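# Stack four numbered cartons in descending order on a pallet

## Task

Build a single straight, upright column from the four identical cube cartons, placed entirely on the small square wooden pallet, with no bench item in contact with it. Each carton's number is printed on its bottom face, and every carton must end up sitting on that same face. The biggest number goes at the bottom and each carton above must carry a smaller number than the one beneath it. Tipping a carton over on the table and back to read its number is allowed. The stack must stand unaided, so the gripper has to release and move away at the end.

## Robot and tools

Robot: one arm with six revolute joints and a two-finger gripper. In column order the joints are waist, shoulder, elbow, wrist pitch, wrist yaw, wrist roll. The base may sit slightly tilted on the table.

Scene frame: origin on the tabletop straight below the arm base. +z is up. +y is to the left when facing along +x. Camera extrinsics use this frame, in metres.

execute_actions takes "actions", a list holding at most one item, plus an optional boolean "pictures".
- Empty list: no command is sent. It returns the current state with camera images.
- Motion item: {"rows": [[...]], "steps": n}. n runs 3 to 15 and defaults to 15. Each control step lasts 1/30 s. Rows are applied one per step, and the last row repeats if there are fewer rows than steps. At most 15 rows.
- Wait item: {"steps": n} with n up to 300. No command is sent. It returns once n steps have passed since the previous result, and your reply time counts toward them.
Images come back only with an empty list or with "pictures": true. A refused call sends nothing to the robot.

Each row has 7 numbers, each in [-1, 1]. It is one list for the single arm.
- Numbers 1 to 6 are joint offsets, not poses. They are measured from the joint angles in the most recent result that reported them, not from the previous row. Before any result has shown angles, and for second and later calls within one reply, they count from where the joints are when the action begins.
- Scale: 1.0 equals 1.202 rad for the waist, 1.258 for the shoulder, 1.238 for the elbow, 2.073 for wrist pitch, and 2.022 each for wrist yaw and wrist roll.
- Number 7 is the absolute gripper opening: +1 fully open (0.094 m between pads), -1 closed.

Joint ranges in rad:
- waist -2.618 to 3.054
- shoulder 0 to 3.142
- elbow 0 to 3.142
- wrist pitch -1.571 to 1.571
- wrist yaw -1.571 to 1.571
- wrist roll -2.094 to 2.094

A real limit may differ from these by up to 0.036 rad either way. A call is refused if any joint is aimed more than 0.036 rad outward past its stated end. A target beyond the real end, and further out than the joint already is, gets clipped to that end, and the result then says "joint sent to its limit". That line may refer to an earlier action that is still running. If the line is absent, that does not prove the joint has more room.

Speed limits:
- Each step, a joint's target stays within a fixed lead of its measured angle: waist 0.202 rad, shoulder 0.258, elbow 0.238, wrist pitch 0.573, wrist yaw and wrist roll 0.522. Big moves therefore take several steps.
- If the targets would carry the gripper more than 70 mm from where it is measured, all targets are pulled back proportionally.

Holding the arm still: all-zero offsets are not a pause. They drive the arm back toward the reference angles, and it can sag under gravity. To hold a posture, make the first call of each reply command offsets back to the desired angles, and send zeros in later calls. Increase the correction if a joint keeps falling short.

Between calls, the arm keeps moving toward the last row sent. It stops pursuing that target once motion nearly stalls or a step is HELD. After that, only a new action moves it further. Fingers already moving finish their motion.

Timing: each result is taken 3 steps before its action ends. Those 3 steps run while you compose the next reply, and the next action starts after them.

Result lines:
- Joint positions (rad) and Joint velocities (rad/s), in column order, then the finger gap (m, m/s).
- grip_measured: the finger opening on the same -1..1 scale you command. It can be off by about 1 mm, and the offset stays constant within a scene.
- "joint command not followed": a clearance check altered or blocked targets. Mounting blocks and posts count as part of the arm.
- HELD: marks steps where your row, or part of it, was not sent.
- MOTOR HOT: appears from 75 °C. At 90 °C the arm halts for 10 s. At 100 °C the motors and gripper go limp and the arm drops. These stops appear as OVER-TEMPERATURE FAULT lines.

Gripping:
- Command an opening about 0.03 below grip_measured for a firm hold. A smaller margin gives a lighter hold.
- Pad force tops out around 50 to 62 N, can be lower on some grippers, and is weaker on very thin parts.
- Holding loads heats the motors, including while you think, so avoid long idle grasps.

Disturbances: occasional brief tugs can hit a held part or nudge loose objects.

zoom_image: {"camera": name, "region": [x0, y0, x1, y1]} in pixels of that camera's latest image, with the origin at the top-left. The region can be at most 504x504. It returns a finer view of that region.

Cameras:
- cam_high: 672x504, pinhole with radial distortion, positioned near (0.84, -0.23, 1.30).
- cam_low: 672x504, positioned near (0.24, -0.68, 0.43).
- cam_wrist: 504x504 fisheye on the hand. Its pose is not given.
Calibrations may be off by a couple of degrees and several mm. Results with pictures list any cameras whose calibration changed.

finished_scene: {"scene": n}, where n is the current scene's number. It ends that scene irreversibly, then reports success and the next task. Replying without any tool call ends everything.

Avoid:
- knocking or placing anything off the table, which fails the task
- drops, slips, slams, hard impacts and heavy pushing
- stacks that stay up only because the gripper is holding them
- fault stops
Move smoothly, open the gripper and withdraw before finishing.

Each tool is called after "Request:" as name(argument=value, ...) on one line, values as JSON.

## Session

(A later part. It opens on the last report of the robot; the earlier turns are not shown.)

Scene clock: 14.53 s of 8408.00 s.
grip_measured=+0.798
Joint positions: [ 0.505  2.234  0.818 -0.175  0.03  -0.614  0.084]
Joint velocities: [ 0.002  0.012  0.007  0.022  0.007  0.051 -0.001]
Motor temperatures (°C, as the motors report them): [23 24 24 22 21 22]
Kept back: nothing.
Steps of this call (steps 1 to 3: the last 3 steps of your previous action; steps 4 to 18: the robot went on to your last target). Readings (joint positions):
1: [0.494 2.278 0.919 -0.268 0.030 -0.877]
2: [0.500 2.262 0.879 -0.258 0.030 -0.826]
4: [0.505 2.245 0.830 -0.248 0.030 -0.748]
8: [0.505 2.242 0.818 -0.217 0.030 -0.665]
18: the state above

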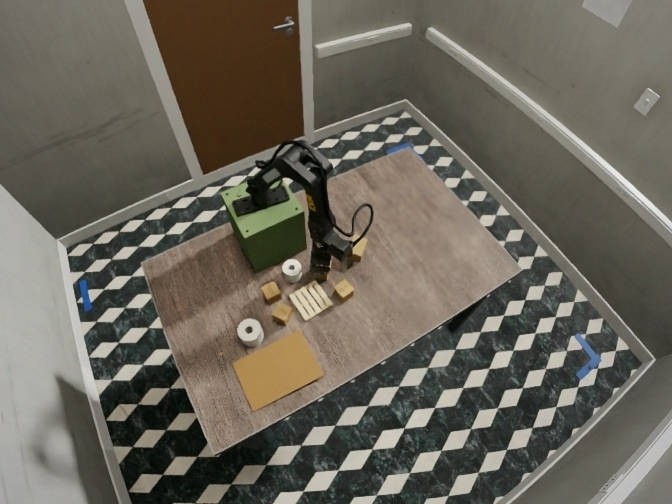

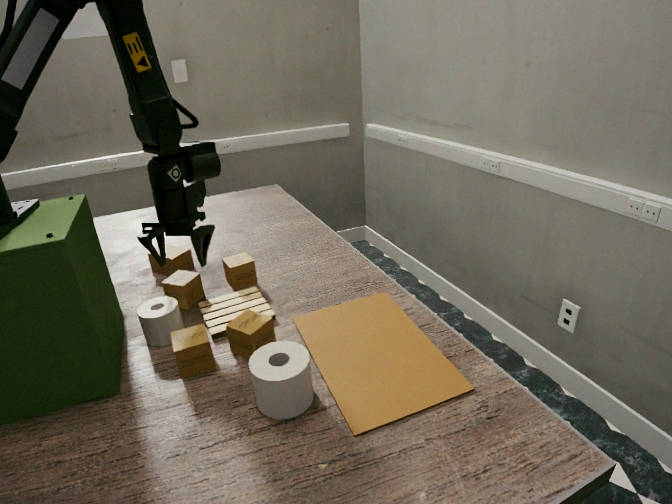

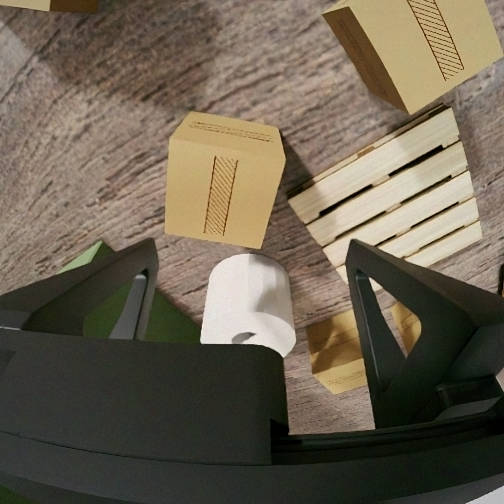

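Request:
execute_actions(actions=[{"rows": [[0.002,0.002,-0.002,0.01,-0.005,0.008,0.8],[0.005,0.007,-0.005,0.018,-0.005,0.018,0.8],[0.01,0.016,-0.01,0.028,-0.005,0.03,0.8],[0.015,0.026,-0.015,0.039,-0.005,0.044,0.8],[0.02,0.038,-0.02,0.05,-0.005,0.058,0.8],[0.025,0.05,-0.025,0.061,-0.005,0.07,0.8],[0.029,0.062,-0.03,0.072,-0.005,0.08,0.8],[0.032,0.074,-0.034,0.082,-0.005,0.088,0.8],[0.034,0.084,-0.037,0.091,-0.005,0.094,0.8],[0.035,0.093,-0.038,0.098,-0.005,0.097,0.8],[0.035,0.098,-0.038,0.102,-0.005,0.097,0.8],[0.035,0.1,-0.038,0.103,-0.005,0.097,0.8]], "steps": 15}])

Request:
execute_actions(actions=[{"steps": 15}], pictures=true)

Scene clock: 15.60 s of 8408.00 s.
grip_measured=+0.798
Joint positions: [ 0.541  2.337  0.791 -0.029  0.03  -0.463  0.084]
Joint velocities: [ 0.027  0.354 -0.144  0.125 -0.007  0.242 -0.   ]
Motor temperatures (°C, as the motors report them): [23 24 24 22 21 22]
Steps of this call (steps 1 to 20: the robot went on to your last target; steps 21 to 32: the first 12 steps of this action). Readings (joint positions):
21: [0.505 2.234 0.818 -0.172 0.030 -0.607]
22: [0.505 2.234 0.818 -0.171 0.030 -0.603]
24: [0.506 2.236 0.818 -0.159 0.030 -0.584]
28: [0.525 2.277 0.812 -0.087 0.030 -0.515]
32: the state above

Scene clock: 16.10 s of 8408.00 s.
grip_measured=+0.798
Joint positions: [ 0.542  2.354  0.782  0.014  0.03  -0.426  0.084]
Joint velocities: [ 0.002  0.007 -0.017  0.007 -0.022  0.037 -0.   ]
Motor temperatures (°C, as the motors report them): [23 24 24 22 21 22]
Kept back: nothing.
Steps of this call (steps 1 to 3: the last 3 steps of your previous action; steps 4 to 15: the robot went on to your last target). Readings (joint positions):
1: [0.542 2.346 0.787 -0.023 0.030 -0.455]
2: [0.542 2.352 0.784 -0.020 0.030 -0.449]
4: [0.542 2.354 0.782 -0.015 0.030 -0.440]
8: [0.542 2.354 0.782 0.005 0.030 -0.431]
15: the state above

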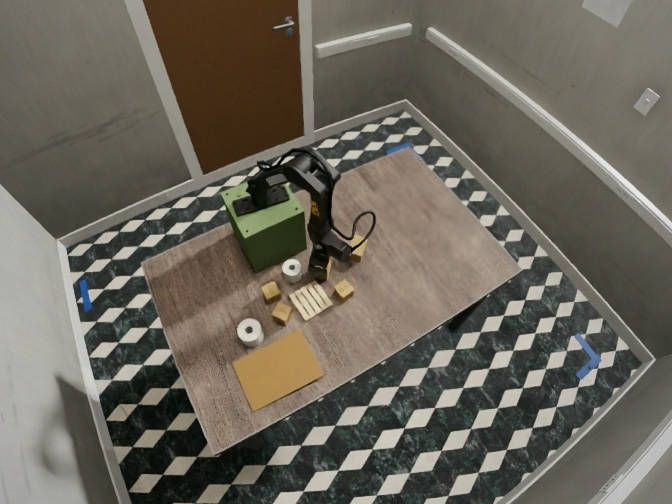

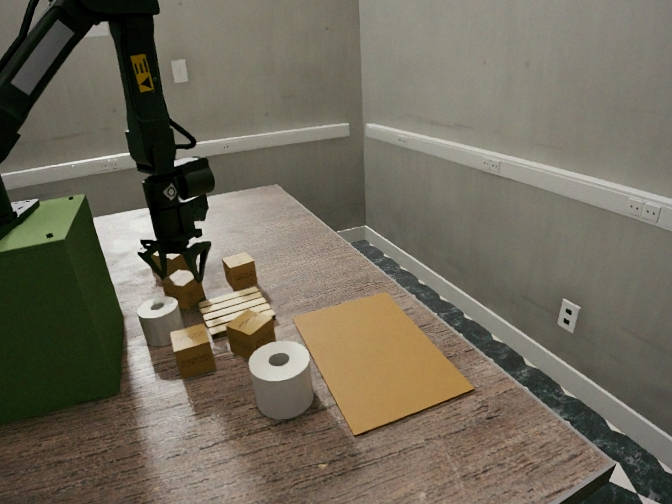

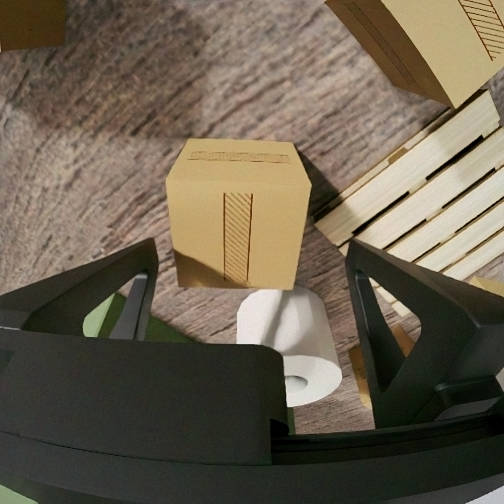

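Request:
execute_actions(actions=[{"rows": [[0.004,0.003,0.012,0.01,0,0,0.8],[0.007,0.01,0.015,0.013,0,0,0.8],[0.01,0.021,0.018,0.018,0,0,0.8],[0.01,0.035,0.021,0.024,0,0,0.8],[0.01,0.051,0.025,0.031,0,0,0.8],[0.01,0.068,0.029,0.038,0,0,0.8],[0.01,0.085,0.033,0.045,0,0,0.8],[0.01,0.101,0.037,0.052,0,0,0.8],[0.01,0.115,0.04,0.058,0,0,0.8],[0.01,0.126,0.043,0.062,0,0,0.8],[0.01,0.133,0.045,0.065,0,0,0.8],[0.01,0.136,0.045,0.066,0,0,0.8]], "steps": 15}])

Request:
execute_actions(actions=[{"steps": 12}], pictures=true)

Scene clock: 16.83 s of 8408.00 s.
grip_measured=+0.798
Joint positions: [ 0.542  2.5    0.814  0.101  0.03  -0.425  0.084]
Joint velocities: [ 0.007  0.374  0.007  0.11  -0.037 -0.022  0.   ]
Motor temperatures (°C, as the motors report them): [23 24 24 22 21 22]
Steps of this call (steps 1 to 10: the robot went on to your last target; steps 11 to 22: the first 12 steps of this action). Readings (joint positions):
11: [0.542 2.354 0.782 0.016 0.030 -0.425]
12: [0.542 2.354 0.782 0.016 0.030 -0.425]
14: [0.542 2.358 0.782 0.023 0.030 -0.425]
18: [0.542 2.422 0.802 0.063 0.030 -0.425]
22: the state above

Scene clock: 17.23 s of 8408.00 s.
grip_measured=+0.798
Joint positions: [ 0.542  2.519  0.814  0.126  0.03  -0.425  0.084]
Joint velocities: [-0.007 -0.022  0.002  0.051  0.051  0.007 -0.002]
Motor temperatures (°C, as the motors report them): [23 24 24 22 21 22]
Kept back: nothing.
Steps of this call (steps 1 to 3: the last 3 steps of your previous action; steps 4 to 12: the robot went on to your last target). Readings (joint positions):
1: [0.542 2.510 0.814 0.104 0.030 -0.425]
2: [0.542 2.517 0.814 0.104 0.030 -0.425]
4: [0.542 2.519 0.814 0.107 0.030 -0.425]
8: [0.542 2.519 0.814 0.121 0.030 -0.425]
12: the state above

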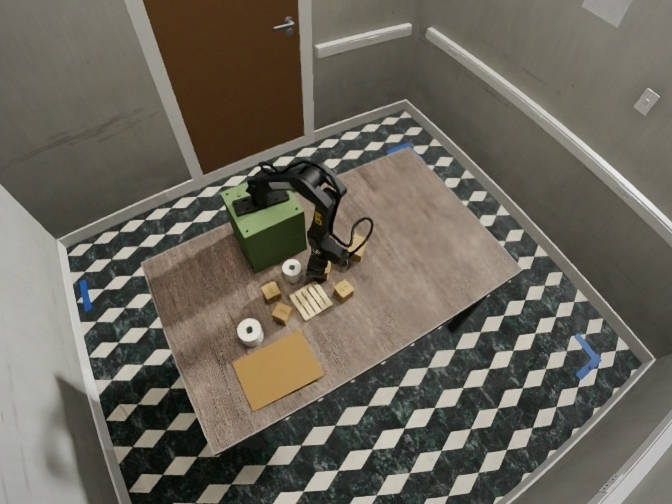

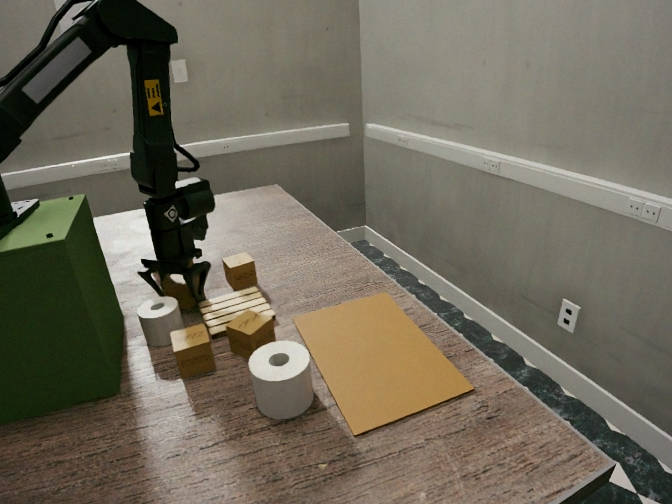

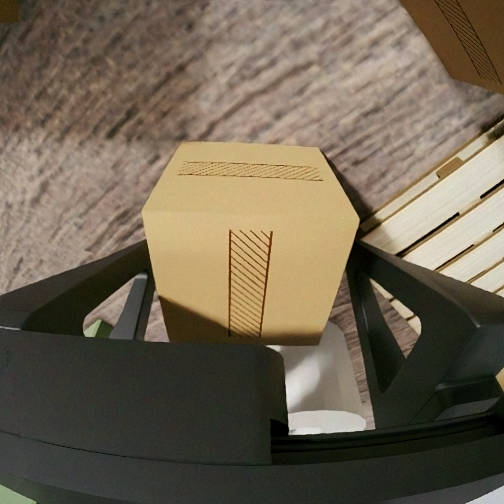

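Request:
execute_actions(actions=[{"rows": [[0,0,0.016,0.01,0,0,0.7],[0,0,0.016,0.01,0,0,0.58],[0,0,0.016,0.01,0,0,0.46],[0,0,0.016,0.01,0,0,0.35],[0,0,0.016,0.01,0,0,0.26],[0,0,0.016,0.01,0,0,0.19],[0,0,0.016,0.01,0,0,0.14],[0,0,0.016,0.01,0,0,0.11],[0,0,0.016,0.01,0,0,0.09]], "steps": 13}])

Request:
execute_actions(actions=[{"rows": [[0,-0.006,0.016,-0.004,0,0,0.09],[0,-0.022,0.016,-0.013,0,0,0.09],[0,-0.046,0.016,-0.028,0,0,0.09],[0,-0.076,0.016,-0.046,0,0,0.09],[0,-0.11,0.016,-0.067,0,0,0.09],[0,-0.147,0.016,-0.089,0,0,0.09],[0,-0.184,0.016,-0.111,0.01,0,0.09],[0,-0.218,0.016,-0.132,0.03,0,0.09],[0,-0.248,0.016,-0.15,0.07,0,0.09],[0,-0.272,0.016,-0.165,0.12,0,0.09],[0,-0.288,0.016,-0.175,0.17,0,0.09],[0,-0.294,0.016,-0.178,0.22,0,0.09],[0,-0.294,0.016,-0.178,0.27,0,0.09],[0,-0.294,0.016,-0.178,0.32,0,0.09],[0,-0.294,0.016,-0.178,0.62,0,0.09]], "steps": 15}])

Request:
execute_actions(actions=[{"steps": 22}], pictures=true)

Request:
zoom_image(camera="cam_low", region=[170, 120, 330, 260])

Scene clock: 17.80 s of 8408.00 s.
grip_measured=+0.135
Joint positions: [ 0.542  2.519  0.814  0.128  0.03  -0.425  0.053]
Joint velocities: [ 0.002 -0.022 -0.012 -0.022 -0.066 -0.022 -0.   ]
Motor temperatures (°C, as the motors report them): [23 24 24 22 21 22]
Steps of this call (steps 1 to 7: the robot went on to your last target; steps 8 to 17: the first 10 steps of this action). Readings (joint positions):
8: [0.542 2.519 0.814 0.128 0.030 -0.425]
9: [0.542 2.519 0.814 0.128 0.030 -0.425]
11: [0.542 2.519 0.814 0.128 0.030 -0.425]
15: [0.542 2.519 0.814 0.128 0.030 -0.425]
17: the state above

Scene clock: 18.30 s of 8408.00 s.
grip_measured=+0.135
Joint positions: [ 0.542  2.187  0.818 -0.117  0.204 -0.425  0.053]
Joint velocities: [-0.002 -0.872  0.139 -0.535  1.795 -0.022 -0.001]
Motor temperatures (°C, as the motors report them): [23 24 24 22 21 22]
Steps of this call (steps 1 to 3: the last 3 steps of your previous action; steps 4 to 15: the first 12 steps of this action, its rows measured from where the robot was after step 3). Readings (joint positions):
3: [0.542 2.519 0.814 0.128 0.030 -0.425]
4: [0.542 2.519 0.814 0.128 0.030 -0.425]
5: [0.542 2.519 0.814 0.127 0.030 -0.425]
7: [0.542 2.504 0.814 0.103 0.030 -0.425]
11: [0.542 2.365 0.814 -0.019 0.040 -0.425]
15: the state above

Scene clock: 19.03 s of 8408.00 s.
grip_measured=+0.136
Joint positions: [ 0.542  2.15   0.828 -0.225  1.236 -0.426  0.053]
Joint velocities: [-0.002 -0.012 -0.012  0.007  0.066 -0.037 -0.001]
Motor temperatures (°C, as the motors report them): [23 24 24 22 21 22]
Kept back: nothing.
Steps of this call (steps 1 to 3: the last 3 steps of your previous action; steps 4 to 22: the robot went on to your last target). Readings (joint positions):
1: [0.542 2.164 0.823 -0.131 0.273 -0.425]
2: [0.542 2.152 0.826 -0.140 0.348 -0.425]
4: [0.542 2.150 0.828 -0.155 0.540 -0.425]
8: [0.542 2.150 0.828 -0.203 0.917 -0.425]
22: the state above

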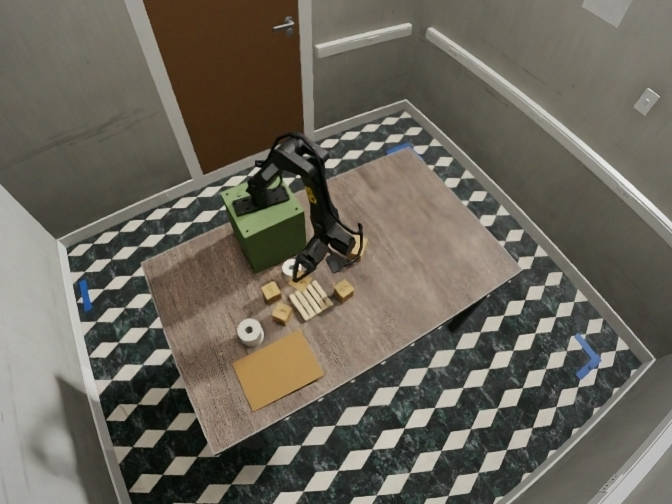

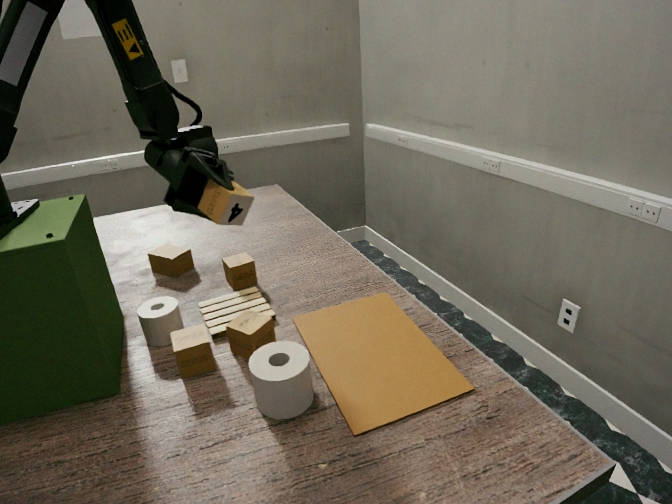

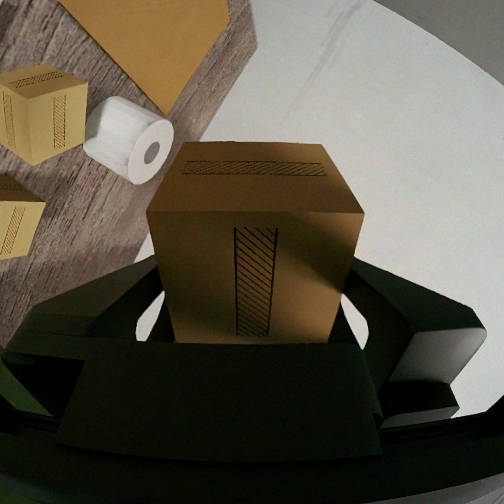

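Region (170, 120, 330, 260) of cam_low's 672x504 image, scaled by 3.150, with more detail than that image has; it fills the top 441 rows of this view, and the rest is white.

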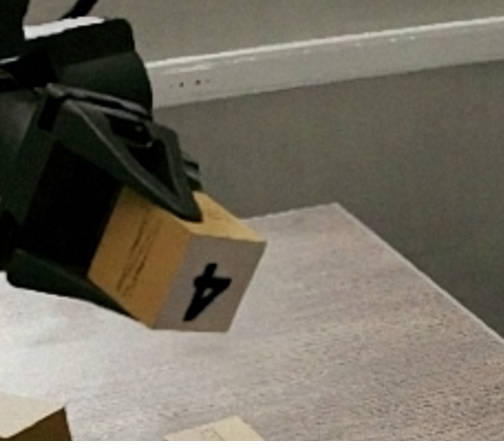

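Request:
execute_actions(actions=[{"rows": [[0,0,0.005,0,-0.04,0,0.09],[0,0,0.005,0,-0.1,0,0.09],[0,0,0.005,0,-0.17,0,0.09],[0,0,0.005,0,-0.25,0,0.09],[0,0,0.005,0,-0.33,0,0.09],[0,0,0.005,0,-0.41,0,0.09],[0,0,0.005,0,-0.48,0,0.09],[0,0.005,0.005,0.005,-0.54,0,0.09],[0,0.015,0.005,0.012,-0.58,0,0.09],[0,0.03,0.005,0.022,-0.6,0,0.09],[0,0.05,0.005,0.034,-0.606,0,0.09],[0,0.072,0.005,0.048,-0.606,0,0.09],[0,0.096,0.005,0.062,-0.606,0,0.09],[0,0.12,0.005,0.077,-0.606,0,0.09],[0,0.14,0.005,0.09,-0.606,0,0.09]], "steps": 15}])

Request:
execute_actions(actions=[{"steps": 10}])

Scene clock: 19.63 s of 8408.00 s.
grip_measured=+0.135
Joint positions: [ 0.542  2.177  0.828 -0.196  0.293 -0.427  0.053]
Joint velocities: [ 0.012  0.496 -0.007  0.476 -1.941 -0.066 -0.002]
Motor temperatures (°C, as the motors report them): [23 24 24 22 21 22]
Steps of this call (steps 1 to 6: the robot went on to your last target; steps 7 to 18: the first 12 steps of this action). Readings (joint positions):
7: [0.542 2.150 0.828 -0.225 1.230 -0.426]
8: [0.542 2.150 0.828 -0.225 1.195 -0.427]
10: [0.542 2.150 0.828 -0.225 1.062 -0.427]
14: [0.542 2.150 0.828 -0.225 0.659 -0.427]
18: the state above

Scene clock: 19.97 s of 8408.00 s.
grip_measured=+0.135
Joint positions: [ 0.542  2.333  0.828 -0.087  0.048 -0.427  0.053]
Joint velocities: [-0.007  0.007  0.002  0.344 -0.227  0.037  0.001]
Motor temperatures (°C, as the motors report them): [23 24 24 23 21 22]
Kept back: nothing.
Steps of this call (steps 1 to 3: the last 3 steps of your previous action; steps 4 to 10: the robot went on to your last target). Readings (joint positions):
1: [0.542 2.199 0.828 -0.177 0.236 -0.427]
2: [0.542 2.227 0.828 -0.156 0.191 -0.427]
4: [0.542 2.286 0.828 -0.117 0.127 -0.427]
8: [0.542 2.333 0.828 -0.101 0.062 -0.427]
10: the state above

Request:
execute_actions(actions=[{"rows": [[0,0.003,0.005,0.028,-0.019,0,0.09],[0,0.01,0.005,0.034,-0.019,0,0.09],[0,0.021,0.005,0.042,-0.019,0,0.09],[0,0.035,0.005,0.051,-0.019,0,0.09],[0,0.051,0.005,0.061,-0.019,0,0.09],[0,0.068,0.005,0.071,-0.019,0,0.09],[0,0.085,0.005,0.08,-0.019,0,0.09],[0,0.101,0.005,0.089,-0.019,0,0.09],[0,0.115,0.005,0.096,-0.019,0,0.09],[0,0.127,0.005,0.101,-0.019,0,0.09],[0,0.137,0.005,0.105,-0.019,0,0.09],[0,0.144,0.005,0.107,-0.019,0,0.09],[0,0.148,0.005,0.108,-0.019,0,0.09],[0,0.151,0.005,0.108,-0.019,0,0.09]], "steps": 15}])

Request:
execute_actions(actions=[{"steps": 12}])

Scene clock: 20.53 s of 8408.00 s.
grip_measured=+0.135
Joint positions: [ 0.542  2.485  0.828  0.07   0.023 -0.427  0.053]
Joint velocities: [0.007 0.491 0.002 0.212 0.066 0.037 0.   ]
Motor temperatures (°C, as the motors report them): [23 24 24 23 21 22]
Steps of this call (steps 1 to 5: the robot went on to your last target; steps 6 to 17: the first 12 steps of this action). Readings (joint positions):
6: [0.542 2.333 0.828 -0.065 0.029 -0.427]
7: [0.542 2.333 0.828 -0.061 0.028 -0.427]
9: [0.542 2.339 0.828 -0.044 0.026 -0.427]
13: [0.542 2.401 0.828 0.023 0.024 -0.427]
17: the state above

Scene clock: 20.93 s of 8408.00 s.
grip_measured=+0.135
Joint positions: [ 0.542  2.517  0.828  0.11   0.023 -0.427  0.053]
Joint velocities: [ 0.007  0.002 -0.022  0.066 -0.037 -0.095 -0.001]
Motor temperatures (°C, as the motors report them): [23 24 24 23 21 22]
Kept back: nothing.
Steps of this call (steps 1 to 3: the last 3 steps of your previous action; steps 4 to 12: the robot went on to your last target). Readings (joint positions):
1: [0.542 2.500 0.828 0.076 0.023 -0.427]
2: [0.542 2.510 0.828 0.079 0.023 -0.427]
4: [0.542 2.517 0.828 0.083 0.023 -0.427]
8: [0.542 2.517 0.828 0.101 0.023 -0.427]
12: the state above

Request:
execute_actions(actions=[{"rows": [[0,0,0.005,0.01,0,0,0.25],[0,0,0.005,0.01,0,0,0.45],[0,0,0.005,0.01,0,0,0.65],[0,0,0.005,0.005,0,0,0.8],[0,-0.008,0.005,-0.005,0,0,0.8],[0,-0.025,0.005,-0.018,0,0,0.8],[0,-0.05,0.005,-0.034,0,0,0.8],[0,-0.08,0.005,-0.053,0,0,0.8],[0,-0.113,0.005,-0.073,0,0,0.8],[0,-0.147,0.005,-0.093,0,0,0.8],[0,-0.18,0.005,-0.113,0,0,0.8],[0,-0.208,0.005,-0.13,0,0,0.8],[0,-0.23,0.005,-0.143,0,0,0.8],[0,-0.245,0.005,-0.15,0,0,0.8],[0,-0.252,0.005,-0.153,0,0,0.8]], "steps": 15}])

Request:
execute_actions(actions=[{"steps": 7}])

Scene clock: 21.97 s of 8408.00 s.
grip_measured=+0.798
Joint positions: [ 0.542  2.361  0.828 -0.038  0.023 -0.427  0.084]
Joint velocities: [-0.002 -1.311 -0.017 -0.755 -0.007 -0.022 -0.   ]
Motor temperatures (°C, as the motors report them): [23 24 24 23 21 22]
Steps of this call (steps 1 to 19: the robot went on to your last target; steps 20 to 31: the first 12 steps of this action). Readings (joint positions):
20: [0.542 2.517 0.828 0.114 0.023 -0.427]
21: [0.542 2.517 0.828 0.114 0.023 -0.427]
23: [0.542 2.517 0.828 0.114 0.023 -0.427]
27: [0.542 2.499 0.828 0.080 0.023 -0.427]
31: the state above

Scene clock: 22.20 s of 8408.00 s.
grip_measured=+0.798
Joint positions: [ 0.542  2.197  0.828 -0.13   0.023 -0.427  0.084]
Joint velocities: [-0.007 -0.022 -0.007 -0.344 -0.007 -0.051 -0.   ]
Motor temperatures (°C, as the motors report them): [23 24 24 23 21 22]
Kept back: nothing.
Steps of this call (steps 1 to 3: the last 3 steps of your previous action; steps 4 to 7: the robot went on to your last target). Readings (joint positions):
1: [0.542 2.316 0.828 -0.063 0.023 -0.427]
2: [0.542 2.274 0.828 -0.083 0.023 -0.427]
4: [0.542 2.215 0.828 -0.107 0.023 -0.427]
7: the state above

Request:
execute_actions(actions=[{"rows": [[-0.008,0.002,0.004,-0.04,0,-0.003,0.8],[-0.03,0.006,0.014,-0.044,0,-0.01,0.8],[-0.063,0.013,0.029,-0.048,0,-0.021,0.8],[-0.107,0.022,0.049,-0.054,0,-0.036,0.8],[-0.158,0.033,0.073,-0.061,0,-0.053,0.8],[-0.214,0.044,0.099,-0.069,0,-0.072,0.8],[-0.274,0.057,0.126,-0.077,0,-0.092,0.8],[-0.335,0.069,0.154,-0.086,0,-0.112,0.8],[-0.395,0.082,0.181,-0.094,0,-0.132,0.8],[-0.451,0.093,0.207,-0.101,0,-0.151,0.8],[-0.502,0.104,0.231,-0.108,0,-0.168,0.8],[-0.546,0.113,0.251,-0.114,0,-0.183,0.8],[-0.579,0.12,0.266,-0.119,0,-0.194,0.8],[-0.601,0.124,0.276,-0.122,0,-0.201,0.8],[-0.609,0.126,0.28,-0.123,0,-0.204,0.8]], "steps": 15}])

Request:
execute_actions(actions=[{"steps": 20}], pictures=true)

Scene clock: 22.83 s of 8408.00 s.
grip_measured=+0.798
Joint positions: [ 0.015  2.306  1.086 -0.278  0.013 -0.66   0.084]
Joint velocities: [-1.985  0.31   0.935 -0.081  0.007 -0.857  0.   ]
Motor temperatures (°C, as the motors report them): [23 24 24 23 21 22]
Steps of this call (steps 1 to 7: the robot went on to your last target; steps 8 to 19: the first 12 steps of this action). Readings (joint positions):
8: [0.542 2.197 0.828 -0.184 0.023 -0.427]
9: [0.539 2.197 0.828 -0.188 0.022 -0.430]
11: [0.507 2.199 0.837 -0.205 0.018 -0.448]
15: [0.296 2.249 0.940 -0.254 0.011 -0.535]
19: the state above

Scene clock: 23.50 s of 8408.00 s.
grip_measured=+0.798
Joint positions: [-0.189  2.345  1.167 -0.365  0.035 -0.831  0.084]
Joint velocities: [ 0.002  0.007  0.002 -0.022 -0.022 -0.066  0.002]
Motor temperatures (°C, as the motors report them): [23 24 24 23 21 22]
Kept back: nothing.
Steps of this call (steps 1 to 3: the last 3 steps of your previous action; steps 4 to 20: the robot went on to your last target). Readings (joint positions):
1: [-0.053 2.316 1.116 -0.281 0.014 -0.689]
2: [-0.115 2.323 1.139 -0.284 0.019 -0.716]
4: [-0.204 2.329 1.164 -0.290 0.032 -0.756]
8: [-0.229 2.334 1.167 -0.328 0.043 -0.800]
20: the state above

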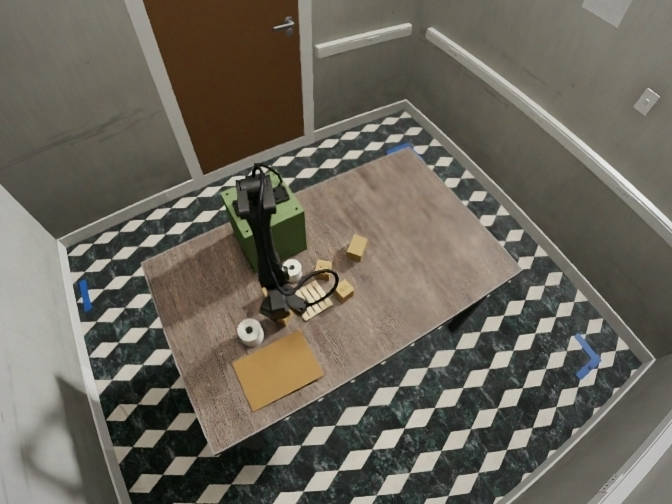

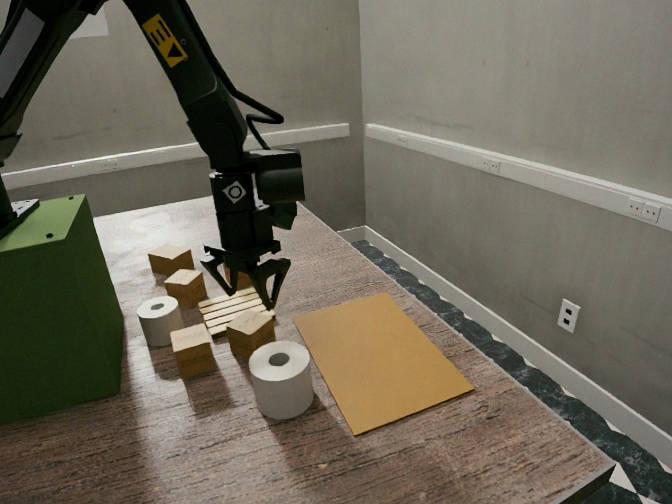

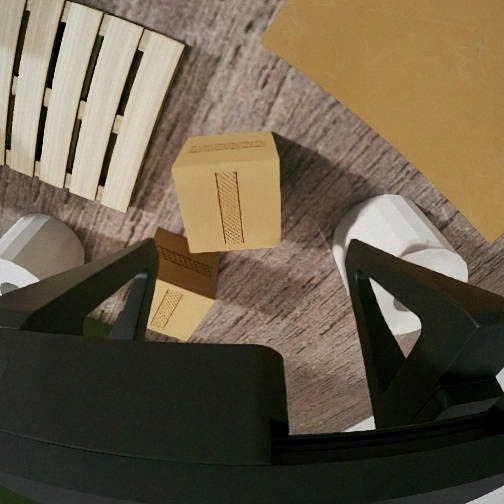

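Request:
execute_actions(actions=[{"rows": [[-0.004,0.003,0.005,0.006,-0.01,-0.005,0.8],[-0.008,0.011,0.005,0.011,-0.01,-0.012,0.8],[-0.012,0.024,0.005,0.018,-0.01,-0.02,0.8],[-0.016,0.04,0.005,0.027,-0.01,-0.028,0.8],[-0.016,0.058,0.005,0.037,-0.01,-0.034,0.8],[-0.016,0.078,0.005,0.047,-0.01,-0.038,0.8],[-0.016,0.098,0.005,0.057,-0.01,-0.038,0.8],[-0.016,0.116,0.005,0.067,-0.01,-0.038,0.8],[-0.016,0.132,0.005,0.075,-0.01,-0.038,0.8],[-0.016,0.145,0.005,0.081,-0.01,-0.038,0.8],[-0.016,0.153,0.005,0.085,-0.01,-0.038,0.8],[-0.016,0.156,0.005,0.086,-0.01,-0.038,0.8]], "steps": 15}])

Request:
execute_actions(actions=[{"steps": 14}], pictures=true)

Scene clock: 24.23 s of 8408.00 s.
grip_measured=+0.798
Joint positions: [-0.201  2.52   1.167 -0.246  0.031 -0.892  0.084]
Joint velocities: [-0.007  0.584  0.002  0.139  0.081 -0.095  0.001]
Motor temperatures (°C, as the motors report them): [23 24 24 23 21 22]
Steps of this call (steps 1 to 10: the robot went on to your last target; steps 11 to 22: the first 12 steps of this action). Readings (joint positions):
11: [-0.189 2.345 1.167 -0.366 0.035 -0.833]
12: [-0.189 2.345 1.167 -0.365 0.034 -0.836]
14: [-0.190 2.351 1.167 -0.356 0.032 -0.849]
18: [-0.199 2.419 1.167 -0.295 0.031 -0.879]
22: the state above

Scene clock: 24.70 s of 8408.00 s.
grip_measured=+0.798
Joint positions: [-0.201  2.551  1.167 -0.208  0.031 -0.901  0.084]
Joint velocities: [-0.002 -0.002 -0.002 -0.007  0.007  0.007  0.   ]
Motor temperatures (°C, as the motors report them): [23 24 24 23 21 22]
Kept back: nothing.
Steps of this call (steps 1 to 3: the last 3 steps of your previous action; steps 4 to 14: the robot went on to your last target). Readings (joint positions):
1: [-0.201 2.536 1.167 -0.242 0.031 -0.894]
2: [-0.201 2.546 1.167 -0.241 0.031 -0.895]
4: [-0.201 2.551 1.167 -0.239 0.031 -0.898]
8: [-0.201 2.551 1.167 -0.217 0.031 -0.900]
14: the state above

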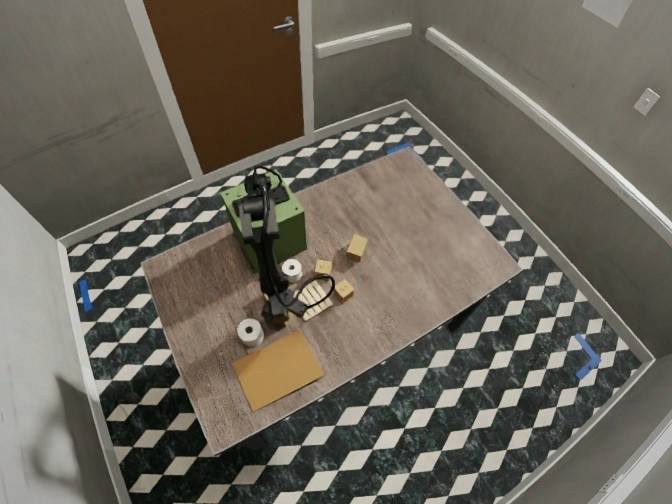

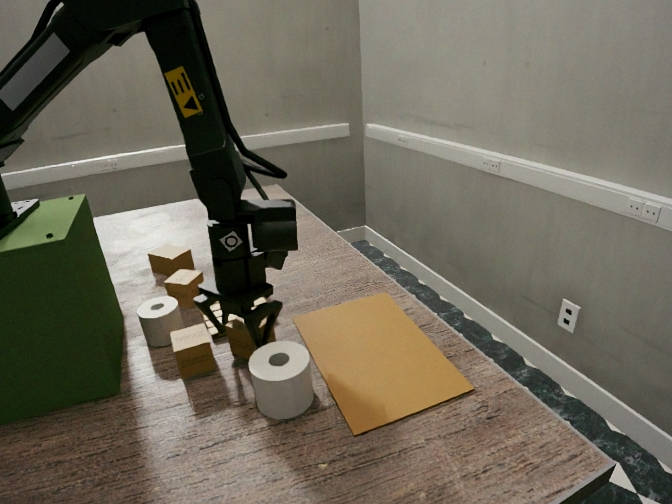

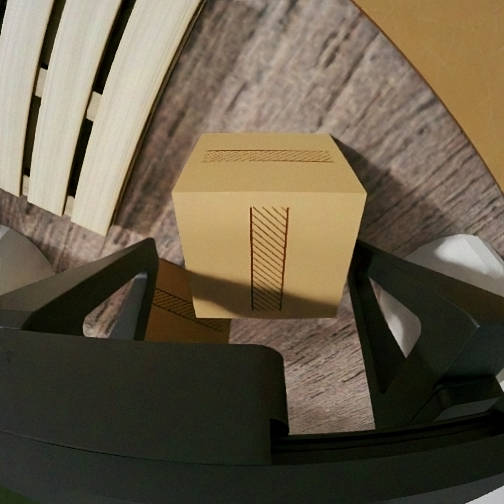

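Request:
execute_actions(actions=[{"rows": [[0,0.005,0.005,0.018,0,0,0.8],[0,0.012,0.005,0.026,0,0,0.8],[0,0.02,0.005,0.032,0,0,0.8],[0,0.027,0.005,0.036,0,0,0.8],[0,0.032,0.005,0.038,0,0,0.8],[0,0.033,0.005,0.038,0,0,0.8],[0,0.033,0.005,0.038,0,0,0.7],[0,0.033,0.005,0.038,0,0,0.58],[0,0.033,0.005,0.038,0,0,0.46],[0,0.033,0.005,0.038,0,0,0.35],[0,0.033,0.005,0.038,0,0,0.26],[0,0.033,0.005,0.038,0,0,0.19],[0,0.033,0.005,0.038,0,0,0.14],[0,0.033,0.005,0.038,0,0,0.11],[0,0.033,0.005,0.038,0,0,0.09]], "steps": 15}])

Request:
execute_actions(actions=[{"steps": 8}])

Request:
execute_actions(actions=[{"rows": [[0,-0.005,0.005,-0.003,0,0,0.09],[0,-0.019,0.005,-0.011,0,0,0.09],[0,-0.039,0.005,-0.024,0,0,0.09],[0,-0.065,0.005,-0.039,0,0,0.09],[0,-0.094,0.005,-0.057,0,0,0.09],[0,-0.125,0.005,-0.076,0,0,0.09],[0,-0.156,0.005,-0.095,0,0,0.09],[0,-0.185,0.005,-0.112,0,0,0.09],[0,-0.211,0.005,-0.128,0.01,0,0.09],[0,-0.231,0.005,-0.14,0.03,0,0.09],[0,-0.245,0.005,-0.149,0.07,0,0.09],[0,-0.25,0.005,-0.152,0.12,0,0.09],[0,-0.25,0.005,-0.152,0.17,0,0.09],[0,-0.25,0.005,-0.152,0.23,0,0.09],[0,-0.25,0.005,-0.152,0.6,0,0.09]], "steps": 15}])

Request:
execute_actions(actions=[{"steps": 22}], pictures=true)

Scene clock: 25.37 s of 8408.00 s.
grip_measured=+0.225
Joint positions: [-0.201  2.581  1.167 -0.156  0.032 -0.901  0.058]
Joint velocities: [-0.012  0.002  0.012  0.022  0.095  0.007 -0.068]
Motor temperatures (°C, as the motors report them): [23 24 24 23 21 22]
Steps of this call (steps 1 to 8: the robot went on to your last target; steps 9 to 20: the first 12 steps of this action). Readings (joint positions):
9: [-0.201 2.551 1.167 -0.205 0.031 -0.901]
10: [-0.201 2.551 1.167 -0.201 0.031 -0.901]
12: [-0.201 2.554 1.167 -0.185 0.031 -0.901]
16: [-0.201 2.573 1.167 -0.160 0.031 -0.901]
20: the state above

Scene clock: 25.63 s of 8408.00 s.
grip_measured=+0.135
Joint positions: [-0.201  2.581  1.167 -0.153  0.032 -0.901  0.053]
Joint velocities: [-0.007  0.017 -0.002  0.037  0.022 -0.022  0.001]
Motor temperatures (°C, as the motors report them): [23 24 24 23 21 22]
Kept back: nothing.
Steps of this call (steps 1 to 3: the last 3 steps of your previous action; steps 4 to 8: the robot went on to your last target). Readings (joint positions):
1: [-0.201 2.581 1.167 -0.155 0.032 -0.901]
2: [-0.201 2.581 1.167 -0.153 0.032 -0.901]
4: [-0.201 2.581 1.167 -0.153 0.032 -0.901]
8: the state above

Scene clock: 26.03 s of 8408.00 s.
grip_measured=+0.135
Joint positions: [-0.201  2.306  1.167 -0.359  0.1   -0.901  0.053]
Joint velocities: [-0.007 -0.94   0.007 -0.33   1.136  0.037 -0.001]
Motor temperatures (°C, as the motors report them): [23 24 24 23 21 22]
Steps of this call (steps 1 to 12: the first 12 steps of this action). Readings (joint positions):
1: [-0.201 2.581 1.167 -0.153 0.032 -0.901]
2: [-0.201 2.581 1.167 -0.153 0.032 -0.901]
4: [-0.201 2.572 1.167 -0.169 0.032 -0.901]
8: [-0.201 2.468 1.167 -0.274 0.032 -0.901]
12: the state above

Scene clock: 26.77 s of 8408.00 s.
grip_measured=+0.135
Joint positions: [-0.201  2.262  1.167 -0.448  1.198 -0.901  0.053]
Joint velocities: [-0.002  0.007 -0.017 -0.007  0.095 -0.022  0.   ]
Motor temperatures (°C, as the motors report them): [23 24 24 23 21 22]
Kept back: nothing.
Steps of this call (steps 1 to 3: the last 3 steps of your previous action; steps 4 to 22: the robot went on to your last target). Readings (joint positions):
1: [-0.201 2.280 1.167 -0.369 0.149 -0.901]
2: [-0.201 2.263 1.167 -0.375 0.212 -0.901]
4: [-0.201 2.256 1.167 -0.387 0.403 -0.901]
8: [-0.201 2.262 1.167 -0.429 0.796 -0.901]
22: the state above

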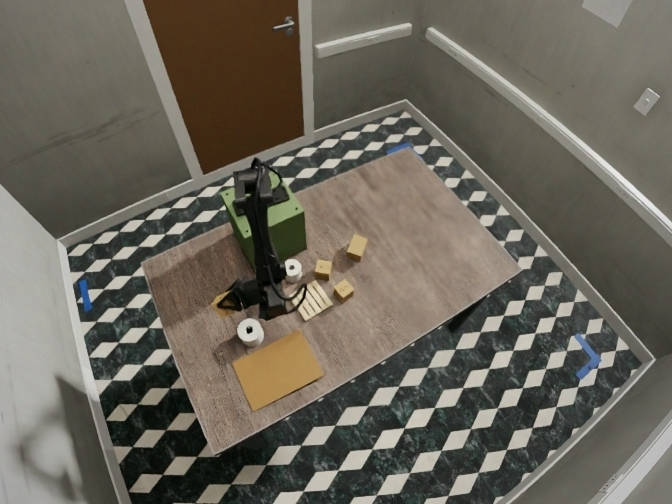

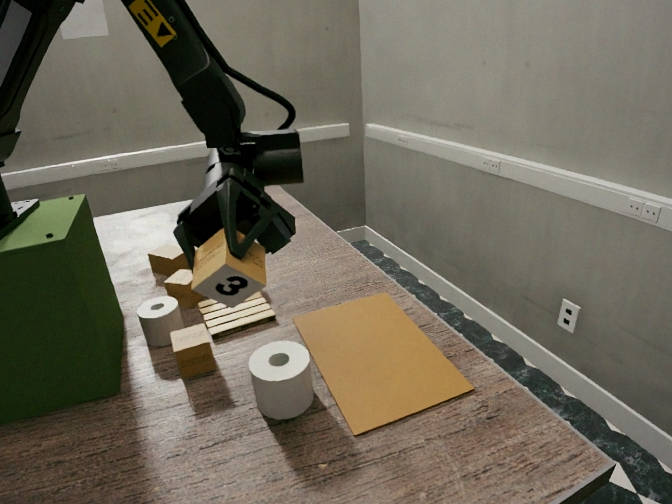

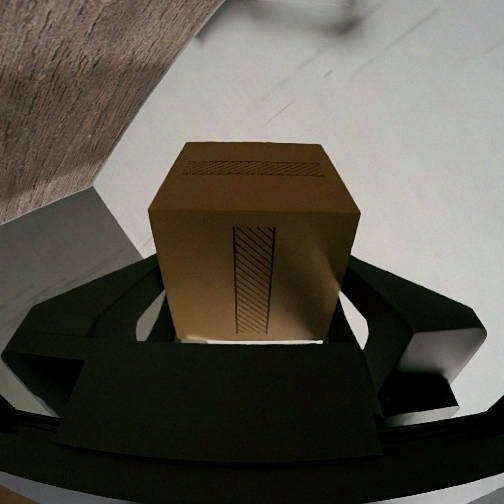

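Request:
execute_actions(actions=[{"rows": [[0,0,0.005,0,-0.04,0,0.09],[0,0,0.005,0,-0.1,0,0.09],[0,0,0.005,0,-0.17,0,0.09],[0,0,0.005,0,-0.25,0,0.09],[0,0,0.005,0,-0.33,0,0.09],[0,0,0.005,0,-0.41,0,0.09],[0,0,0.005,0,-0.48,0,0.09],[0,0,0.005,0,-0.53,0,0.09],[0,0,0.005,0,-0.56,0,0.09],[0,0.005,0.005,0.004,-0.58,0,0.09],[0,0.015,0.005,0.01,-0.583,0,0.09],[0,0.03,0.005,0.02,-0.583,0,0.09],[0,0.05,0.005,0.032,-0.583,0,0.09],[0,0.07,0.005,0.045,-0.583,0,0.09],[0,0.09,0.005,0.058,-0.583,0,0.09]], "steps": 15}])

Request:
execute_actions(actions=[{"steps": 10}])

Scene clock: 27.27 s of 8408.00 s.
grip_measured=+0.135
Joint positions: [-0.201  2.267  1.167 -0.445  0.278 -0.901  0.053]
Joint velocities: [-0.007  0.12  -0.002  0.125 -1.78  -0.081 -0.001]
Motor temperatures (°C, as the motors report them): [23 24 24 23 21 22]
Steps of this call (steps 1 to 3: the robot went on to your last target; steps 4 to 15: the first 12 steps of this action). Readings (joint positions):
4: [-0.201 2.262 1.167 -0.448 1.192 -0.901]
5: [-0.201 2.262 1.167 -0.448 1.158 -0.901]
7: [-0.201 2.262 1.167 -0.448 1.027 -0.901]
11: [-0.201 2.262 1.167 -0.448 0.627 -0.901]
15: the state above

Scene clock: 27.60 s of 8408.00 s.
grip_measured=+0.135
Joint positions: [-0.201  2.384  1.167 -0.37   0.059 -0.901  0.053]
Joint velocities: [-0.022 -0.007  0.012  0.081 -0.198 -0.037 -0.   ]
Motor temperatures (°C, as the motors report them): [23 24 24 23 21 22]
Kept back: nothing.
Steps of this call (steps 1 to 3: the last 3 steps of your previous action; steps 4 to 10: the robot went on to your last target). Readings (joint positions):
1: [-0.201 2.275 1.167 -0.436 0.227 -0.901]
2: [-0.201 2.288 1.167 -0.422 0.186 -0.901]
4: [-0.201 2.327 1.167 -0.388 0.129 -0.901]
8: [-0.201 2.382 1.167 -0.371 0.072 -0.901]
10: the state above

Request:
execute_actions(actions=[{"rows": [[0,0.003,0.005,0.025,-0.02,0,0.09],[0,0.01,0.005,0.032,-0.02,0,0.09],[0,0.021,0.005,0.041,-0.02,0,0.09],[0,0.035,0.005,0.052,-0.02,0,0.09],[0,0.051,0.005,0.063,-0.02,0,0.09],[0,0.068,0.005,0.074,-0.02,0,0.09],[0,0.085,0.005,0.085,-0.02,0,0.09],[0,0.101,0.005,0.095,-0.02,0,0.09],[0,0.116,0.005,0.103,-0.02,0,0.09],[0,0.128,0.005,0.109,-0.02,0,0.09],[0,0.138,0.005,0.113,-0.02,0,0.09],[0,0.145,0.005,0.115,-0.02,0,0.09],[0,0.15,0.005,0.115,-0.02,0,0.09],[0,0.153,0.005,0.115,-0.02,0,0.09],[0,0.155,0.005,0.115,-0.02,0,0.09]], "steps": 15}])

Request:
execute_actions(actions=[{"steps": 12}])

Scene clock: 28.17 s of 8408.00 s.
grip_measured=+0.135
Joint positions: [-0.201  2.538  1.167 -0.195  0.035 -0.901  0.053]
Joint velocities: [-0.002  0.564  0.002  0.212  0.022 -0.022 -0.   ]
Motor temperatures (°C, as the motors report them): [23 24 24 23 21 22]
Steps of this call (steps 1 to 5: the robot went on to your last target; steps 6 to 17: the first 12 steps of this action). Readings (joint positions):
6: [-0.201 2.384 1.167 -0.350 0.041 -0.901]
7: [-0.201 2.384 1.167 -0.347 0.040 -0.901]
9: [-0.201 2.390 1.167 -0.329 0.038 -0.901]
13: [-0.201 2.448 1.167 -0.254 0.036 -0.901]
17: the state above

Scene clock: 28.57 s of 8408.00 s.
grip_measured=+0.135
Joint positions: [-0.201  2.579  1.167 -0.154  0.034 -0.901  0.053]
Joint velocities: [-0.002  0.002  0.002  0.037 -0.051 -0.022  0.001]
Motor temperatures (°C, as the motors report them): [23 24 24 23 21 22]
Kept back: nothing.
Steps of this call (steps 1 to 3: the last 3 steps of your previous action; steps 4 to 12: the robot went on to your last target). Readings (joint positions):
1: [-0.201 2.555 1.167 -0.189 0.035 -0.901]
2: [-0.201 2.568 1.167 -0.185 0.035 -0.901]
4: [-0.201 2.579 1.167 -0.181 0.035 -0.901]
8: [-0.201 2.579 1.167 -0.162 0.034 -0.901]
12: the state above

Request:
execute_actions(actions=[{"rows": [[0,0,0.005,0.01,0,0,0.25],[0,0,0.005,0.01,0,0,0.45],[0,0,0.005,0.01,0,0,0.65],[0,0,0.005,0.005,0,0,0.8],[0,-0.005,0.005,-0.003,0,0,0.8],[0,-0.016,0.005,-0.012,0,0,0.8],[0,-0.032,0.005,-0.022,0,0,0.8],[0,-0.051,0.005,-0.034,0,0,0.8],[0,-0.072,0.005,-0.047,0,0,0.8],[0,-0.094,0.005,-0.06,0,0,0.8],[0,-0.115,0.005,-0.072,0,0,0.8],[0,-0.133,0.005,-0.083,0,0,0.8],[0,-0.147,0.005,-0.091,0,0,0.8],[0,-0.156,0.005,-0.096,0,0,0.8],[0,-0.16,0.005,-0.097,0,0,0.8]], "steps": 15}])

Request:
execute_actions(actions=[{"steps": 7}])

Scene clock: 29.27 s of 8408.00 s.
grip_measured=+0.798
Joint positions: [-0.201  2.499  1.167 -0.244  0.034 -0.901  0.084]
Joint velocities: [ 0.002 -0.803  0.022 -0.608 -0.007  0.022 -0.001]
Motor temperatures (°C, as the motors report them): [23 25 24 23 21 22]
Steps of this call (steps 1 to 9: the robot went on to your last target; steps 10 to 21: the first 12 steps of this action). Readings (joint positions):
10: [-0.201 2.579 1.167 -0.151 0.034 -0.901]
11: [-0.201 2.579 1.167 -0.151 0.034 -0.901]
13: [-0.201 2.579 1.167 -0.151 0.034 -0.901]
17: [-0.201 2.573 1.167 -0.166 0.034 -0.901]
21: the state above

Scene clock: 29.50 s of 8408.00 s.
grip_measured=+0.798
Joint positions: [-0.201  2.377  1.167 -0.297  0.034 -0.901  0.084]
Joint velocities: [-0.012 -0.007  0.002 -0.125  0.007 -0.007 -0.001]
Motor temperatures (°C, as the motors report them): [23 25 24 23 21 22]
Kept back: nothing.
Steps of this call (steps 1 to 3: the last 3 steps of your previous action; steps 4 to 7: the robot went on to your last target). Readings (joint positions):
1: [-0.201 2.471 1.167 -0.261 0.034 -0.901]
2: [-0.201 2.443 1.167 -0.275 0.034 -0.901]
4: [-0.201 2.398 1.167 -0.290 0.034 -0.901]
7: the state above

Request:
execute_actions(actions=[{"rows": [[-0.001,-0.002,-0.005,-0.015,0,0.002,0.8],[-0.004,-0.007,-0.019,-0.01,0,0.009,0.8],[-0.008,-0.015,-0.04,-0.002,0,0.019,0.8],[-0.013,-0.026,-0.068,0.01,0,0.033,0.8],[-0.019,-0.038,-0.1,0.022,0,0.048,0.8],[-0.026,-0.051,-0.136,0.036,0,0.065,0.8],[-0.033,-0.066,-0.173,0.05,0,0.084,0.8],[-0.041,-0.08,-0.212,0.064,0,0.102,0.8],[-0.048,-0.095,-0.249,0.078,0,0.121,0.8],[-0.055,-0.108,-0.285,0.092,0,0.138,0.8],[-0.061,-0.12,-0.317,0.104,0,0.153,0.8],[-0.066,-0.131,-0.345,0.114,0,0.167,0.8],[-0.07,-0.139,-0.366,0.122,0,0.177,0.8],[-0.073,-0.144,-0.38,0.126,0,0.184,0.8],[-0.074,-0.146,-0.385,0.128,0,0.186,0.8]], "steps": 15}])

Request:
execute_actions(actions=[{"steps": 18}], pictures=true)

Scene clock: 30.10 s of 8408.00 s.
grip_measured=+0.798
Joint positions: [-0.263  2.262  0.815 -0.166  0.035 -0.691  0.084]
Joint velocities: [-0.286 -0.388 -1.214  0.418 -0.066  0.784  0.001]
Motor temperatures (°C, as the motors report them): [23 25 24 23 21 22]
Steps of this call (steps 1 to 6: the robot went on to your last target; steps 7 to 18: the first 12 steps of this action). Readings (joint positions):
7: [-0.201 2.377 1.167 -0.328 0.034 -0.901]
8: [-0.201 2.377 1.167 -0.328 0.034 -0.899]
10: [-0.201 2.373 1.148 -0.308 0.034 -0.884]
14: [-0.220 2.325 1.003 -0.235 0.034 -0.806]
18: the state above

Scene clock: 30.70 s of 8408.00 s.
grip_measured=+0.798
Joint positions: [-0.285  2.216  0.694 -0.056  0.035 -0.534  0.084]
Joint velocities: [ 0.007 -0.012  0.002 -0.051  0.066  0.037 -0.001]
Motor temperatures (°C, as the motors report them): [23 25 24 23 21 22]
Kept back: nothing.
Steps of this call (steps 1 to 3: the last 3 steps of your previous action; steps 4 to 18: the robot went on to your last target). Readings (joint positions):
1: [-0.271 2.250 0.775 -0.152 0.035 -0.663]
2: [-0.278 2.239 0.743 -0.141 0.035 -0.638]
4: [-0.284 2.228 0.704 -0.128 0.035 -0.600]
8: [-0.285 2.224 0.694 -0.096 0.035 -0.559]
18: the state above

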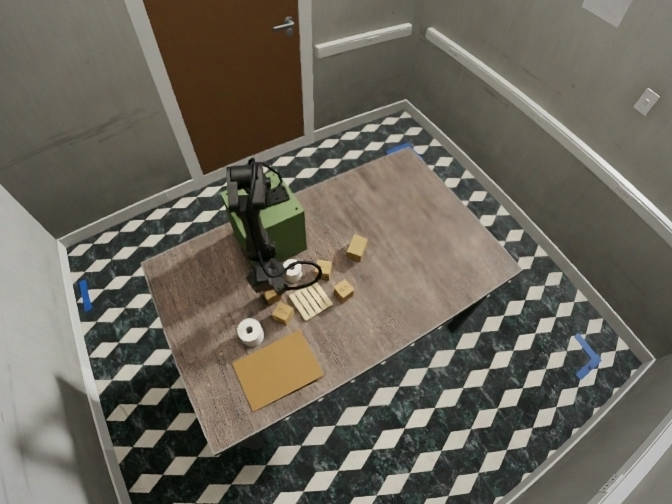

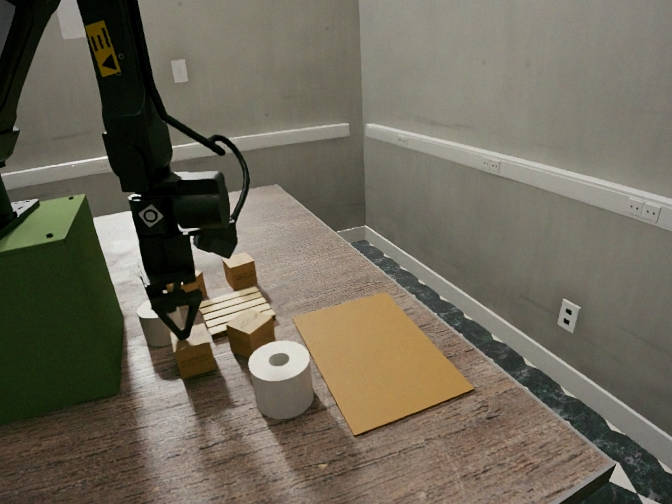

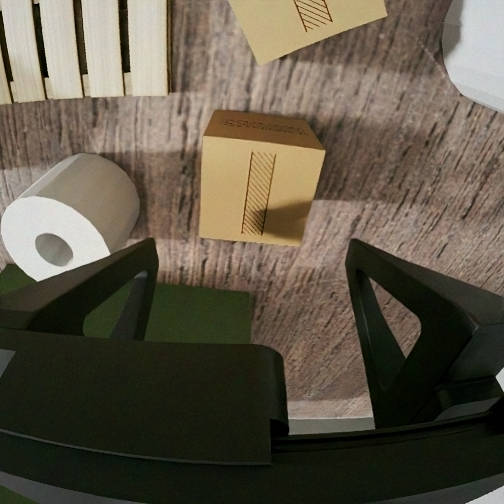

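Request:
execute_actions(actions=[{"rows": [[0,0.003,0.015,0.012,0,0.005,0.8],[0,0.012,0.018,0.02,0,0.012,0.8],[0,0.025,0.022,0.03,0,0.022,0.8],[0,0.042,0.026,0.041,0,0.032,0.8],[0,0.062,0.031,0.053,0,0.041,0.8],[0,0.084,0.037,0.065,0,0.048,0.8],[0,0.107,0.043,0.077,0,0.053,0.8],[0,0.131,0.049,0.088,0,0.053,0.8],[0,0.154,0.055,0.098,0,0.053,0.8],[0,0.176,0.061,0.107,0,0.053,0.8],[0,0.196,0.066,0.114,0,0.053,0.8],[0,0.213,0.071,0.119,0,0.053,0.8],[0,0.226,0.074,0.122,0,0.053,0.8],[0,0.235,0.077,0.123,0,0.053,0.8],[0,0.238,0.0775,0.123,0,0.053,0.8]], "steps": 15}])

Request:
execute_actions(actions=[{"steps": 14}], pictures=true)

Scene clock: 31.33 s of 8408.00 s.
grip_measured=+0.798
Joint positions: [-0.285  2.429  0.755  0.108  0.035 -0.449  0.084]
Joint velocities: [ 0.002  0.789  0.154  0.476  0.007  0.066 -0.   ]
Motor temperatures (°C, as the motors report them): [23 25 24 23 21 22]
Steps of this call (steps 1 to 7: the robot went on to your last target; steps 8 to 19: the first 12 steps of this action). Readings (joint positions):
8: [-0.285 2.216 0.694 -0.054 0.035 -0.532]
9: [-0.285 2.216 0.694 -0.052 0.035 -0.530]
11: [-0.285 2.225 0.697 -0.038 0.035 -0.515]
15: [-0.285 2.309 0.725 0.031 0.035 -0.472]
19: the state above

Scene clock: 31.80 s of 8408.00 s.
grip_measured=+0.798
Joint positions: [-0.285  2.51   0.765  0.173  0.035 -0.435  0.084]
Joint velocities: [-0.007 -0.012 -0.012  0.022  0.007  0.007  0.001]
Motor temperatures (°C, as the motors report them): [23 25 24 23 21 22]
Kept back: nothing.
Steps of this call (steps 1 to 3: the last 3 steps of your previous action; steps 4 to 14: the robot went on to your last target). Readings (joint positions):
1: [-0.285 2.454 0.760 0.122 0.035 -0.446]
2: [-0.285 2.476 0.763 0.133 0.035 -0.444]
4: [-0.285 2.502 0.765 0.145 0.035 -0.441]
8: [-0.285 2.510 0.765 0.157 0.035 -0.437]
14: the state above

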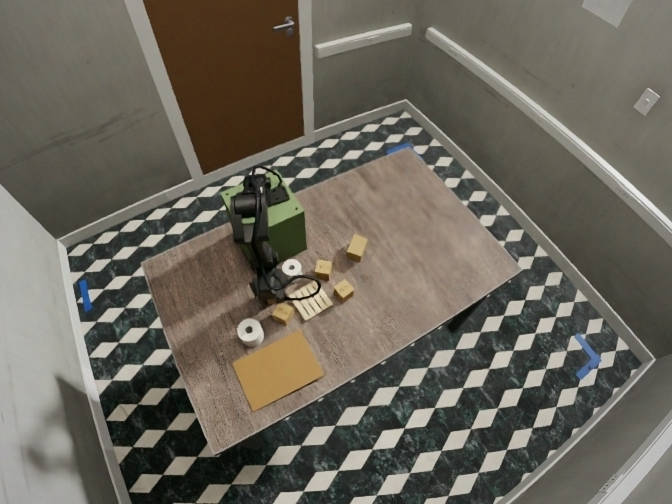

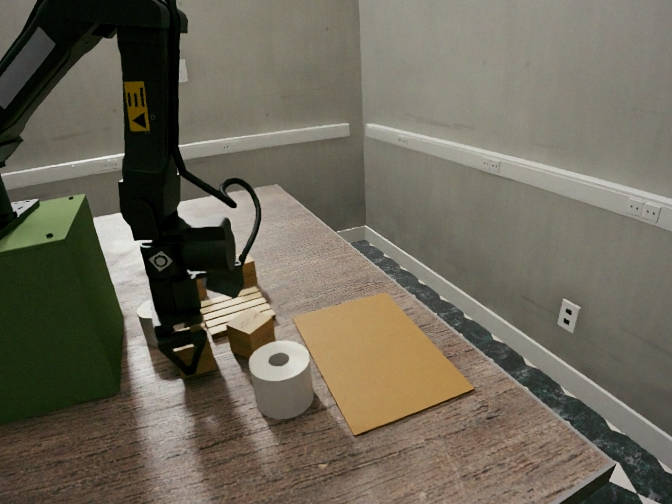

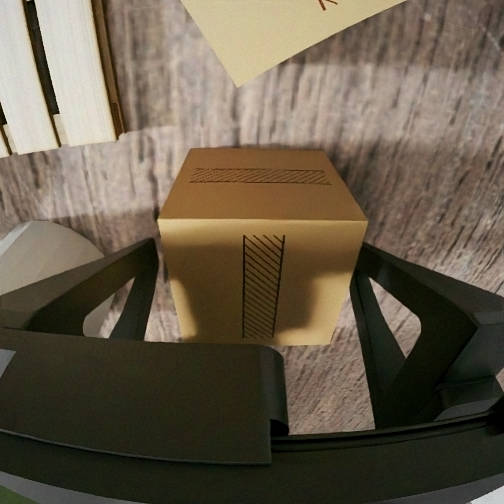

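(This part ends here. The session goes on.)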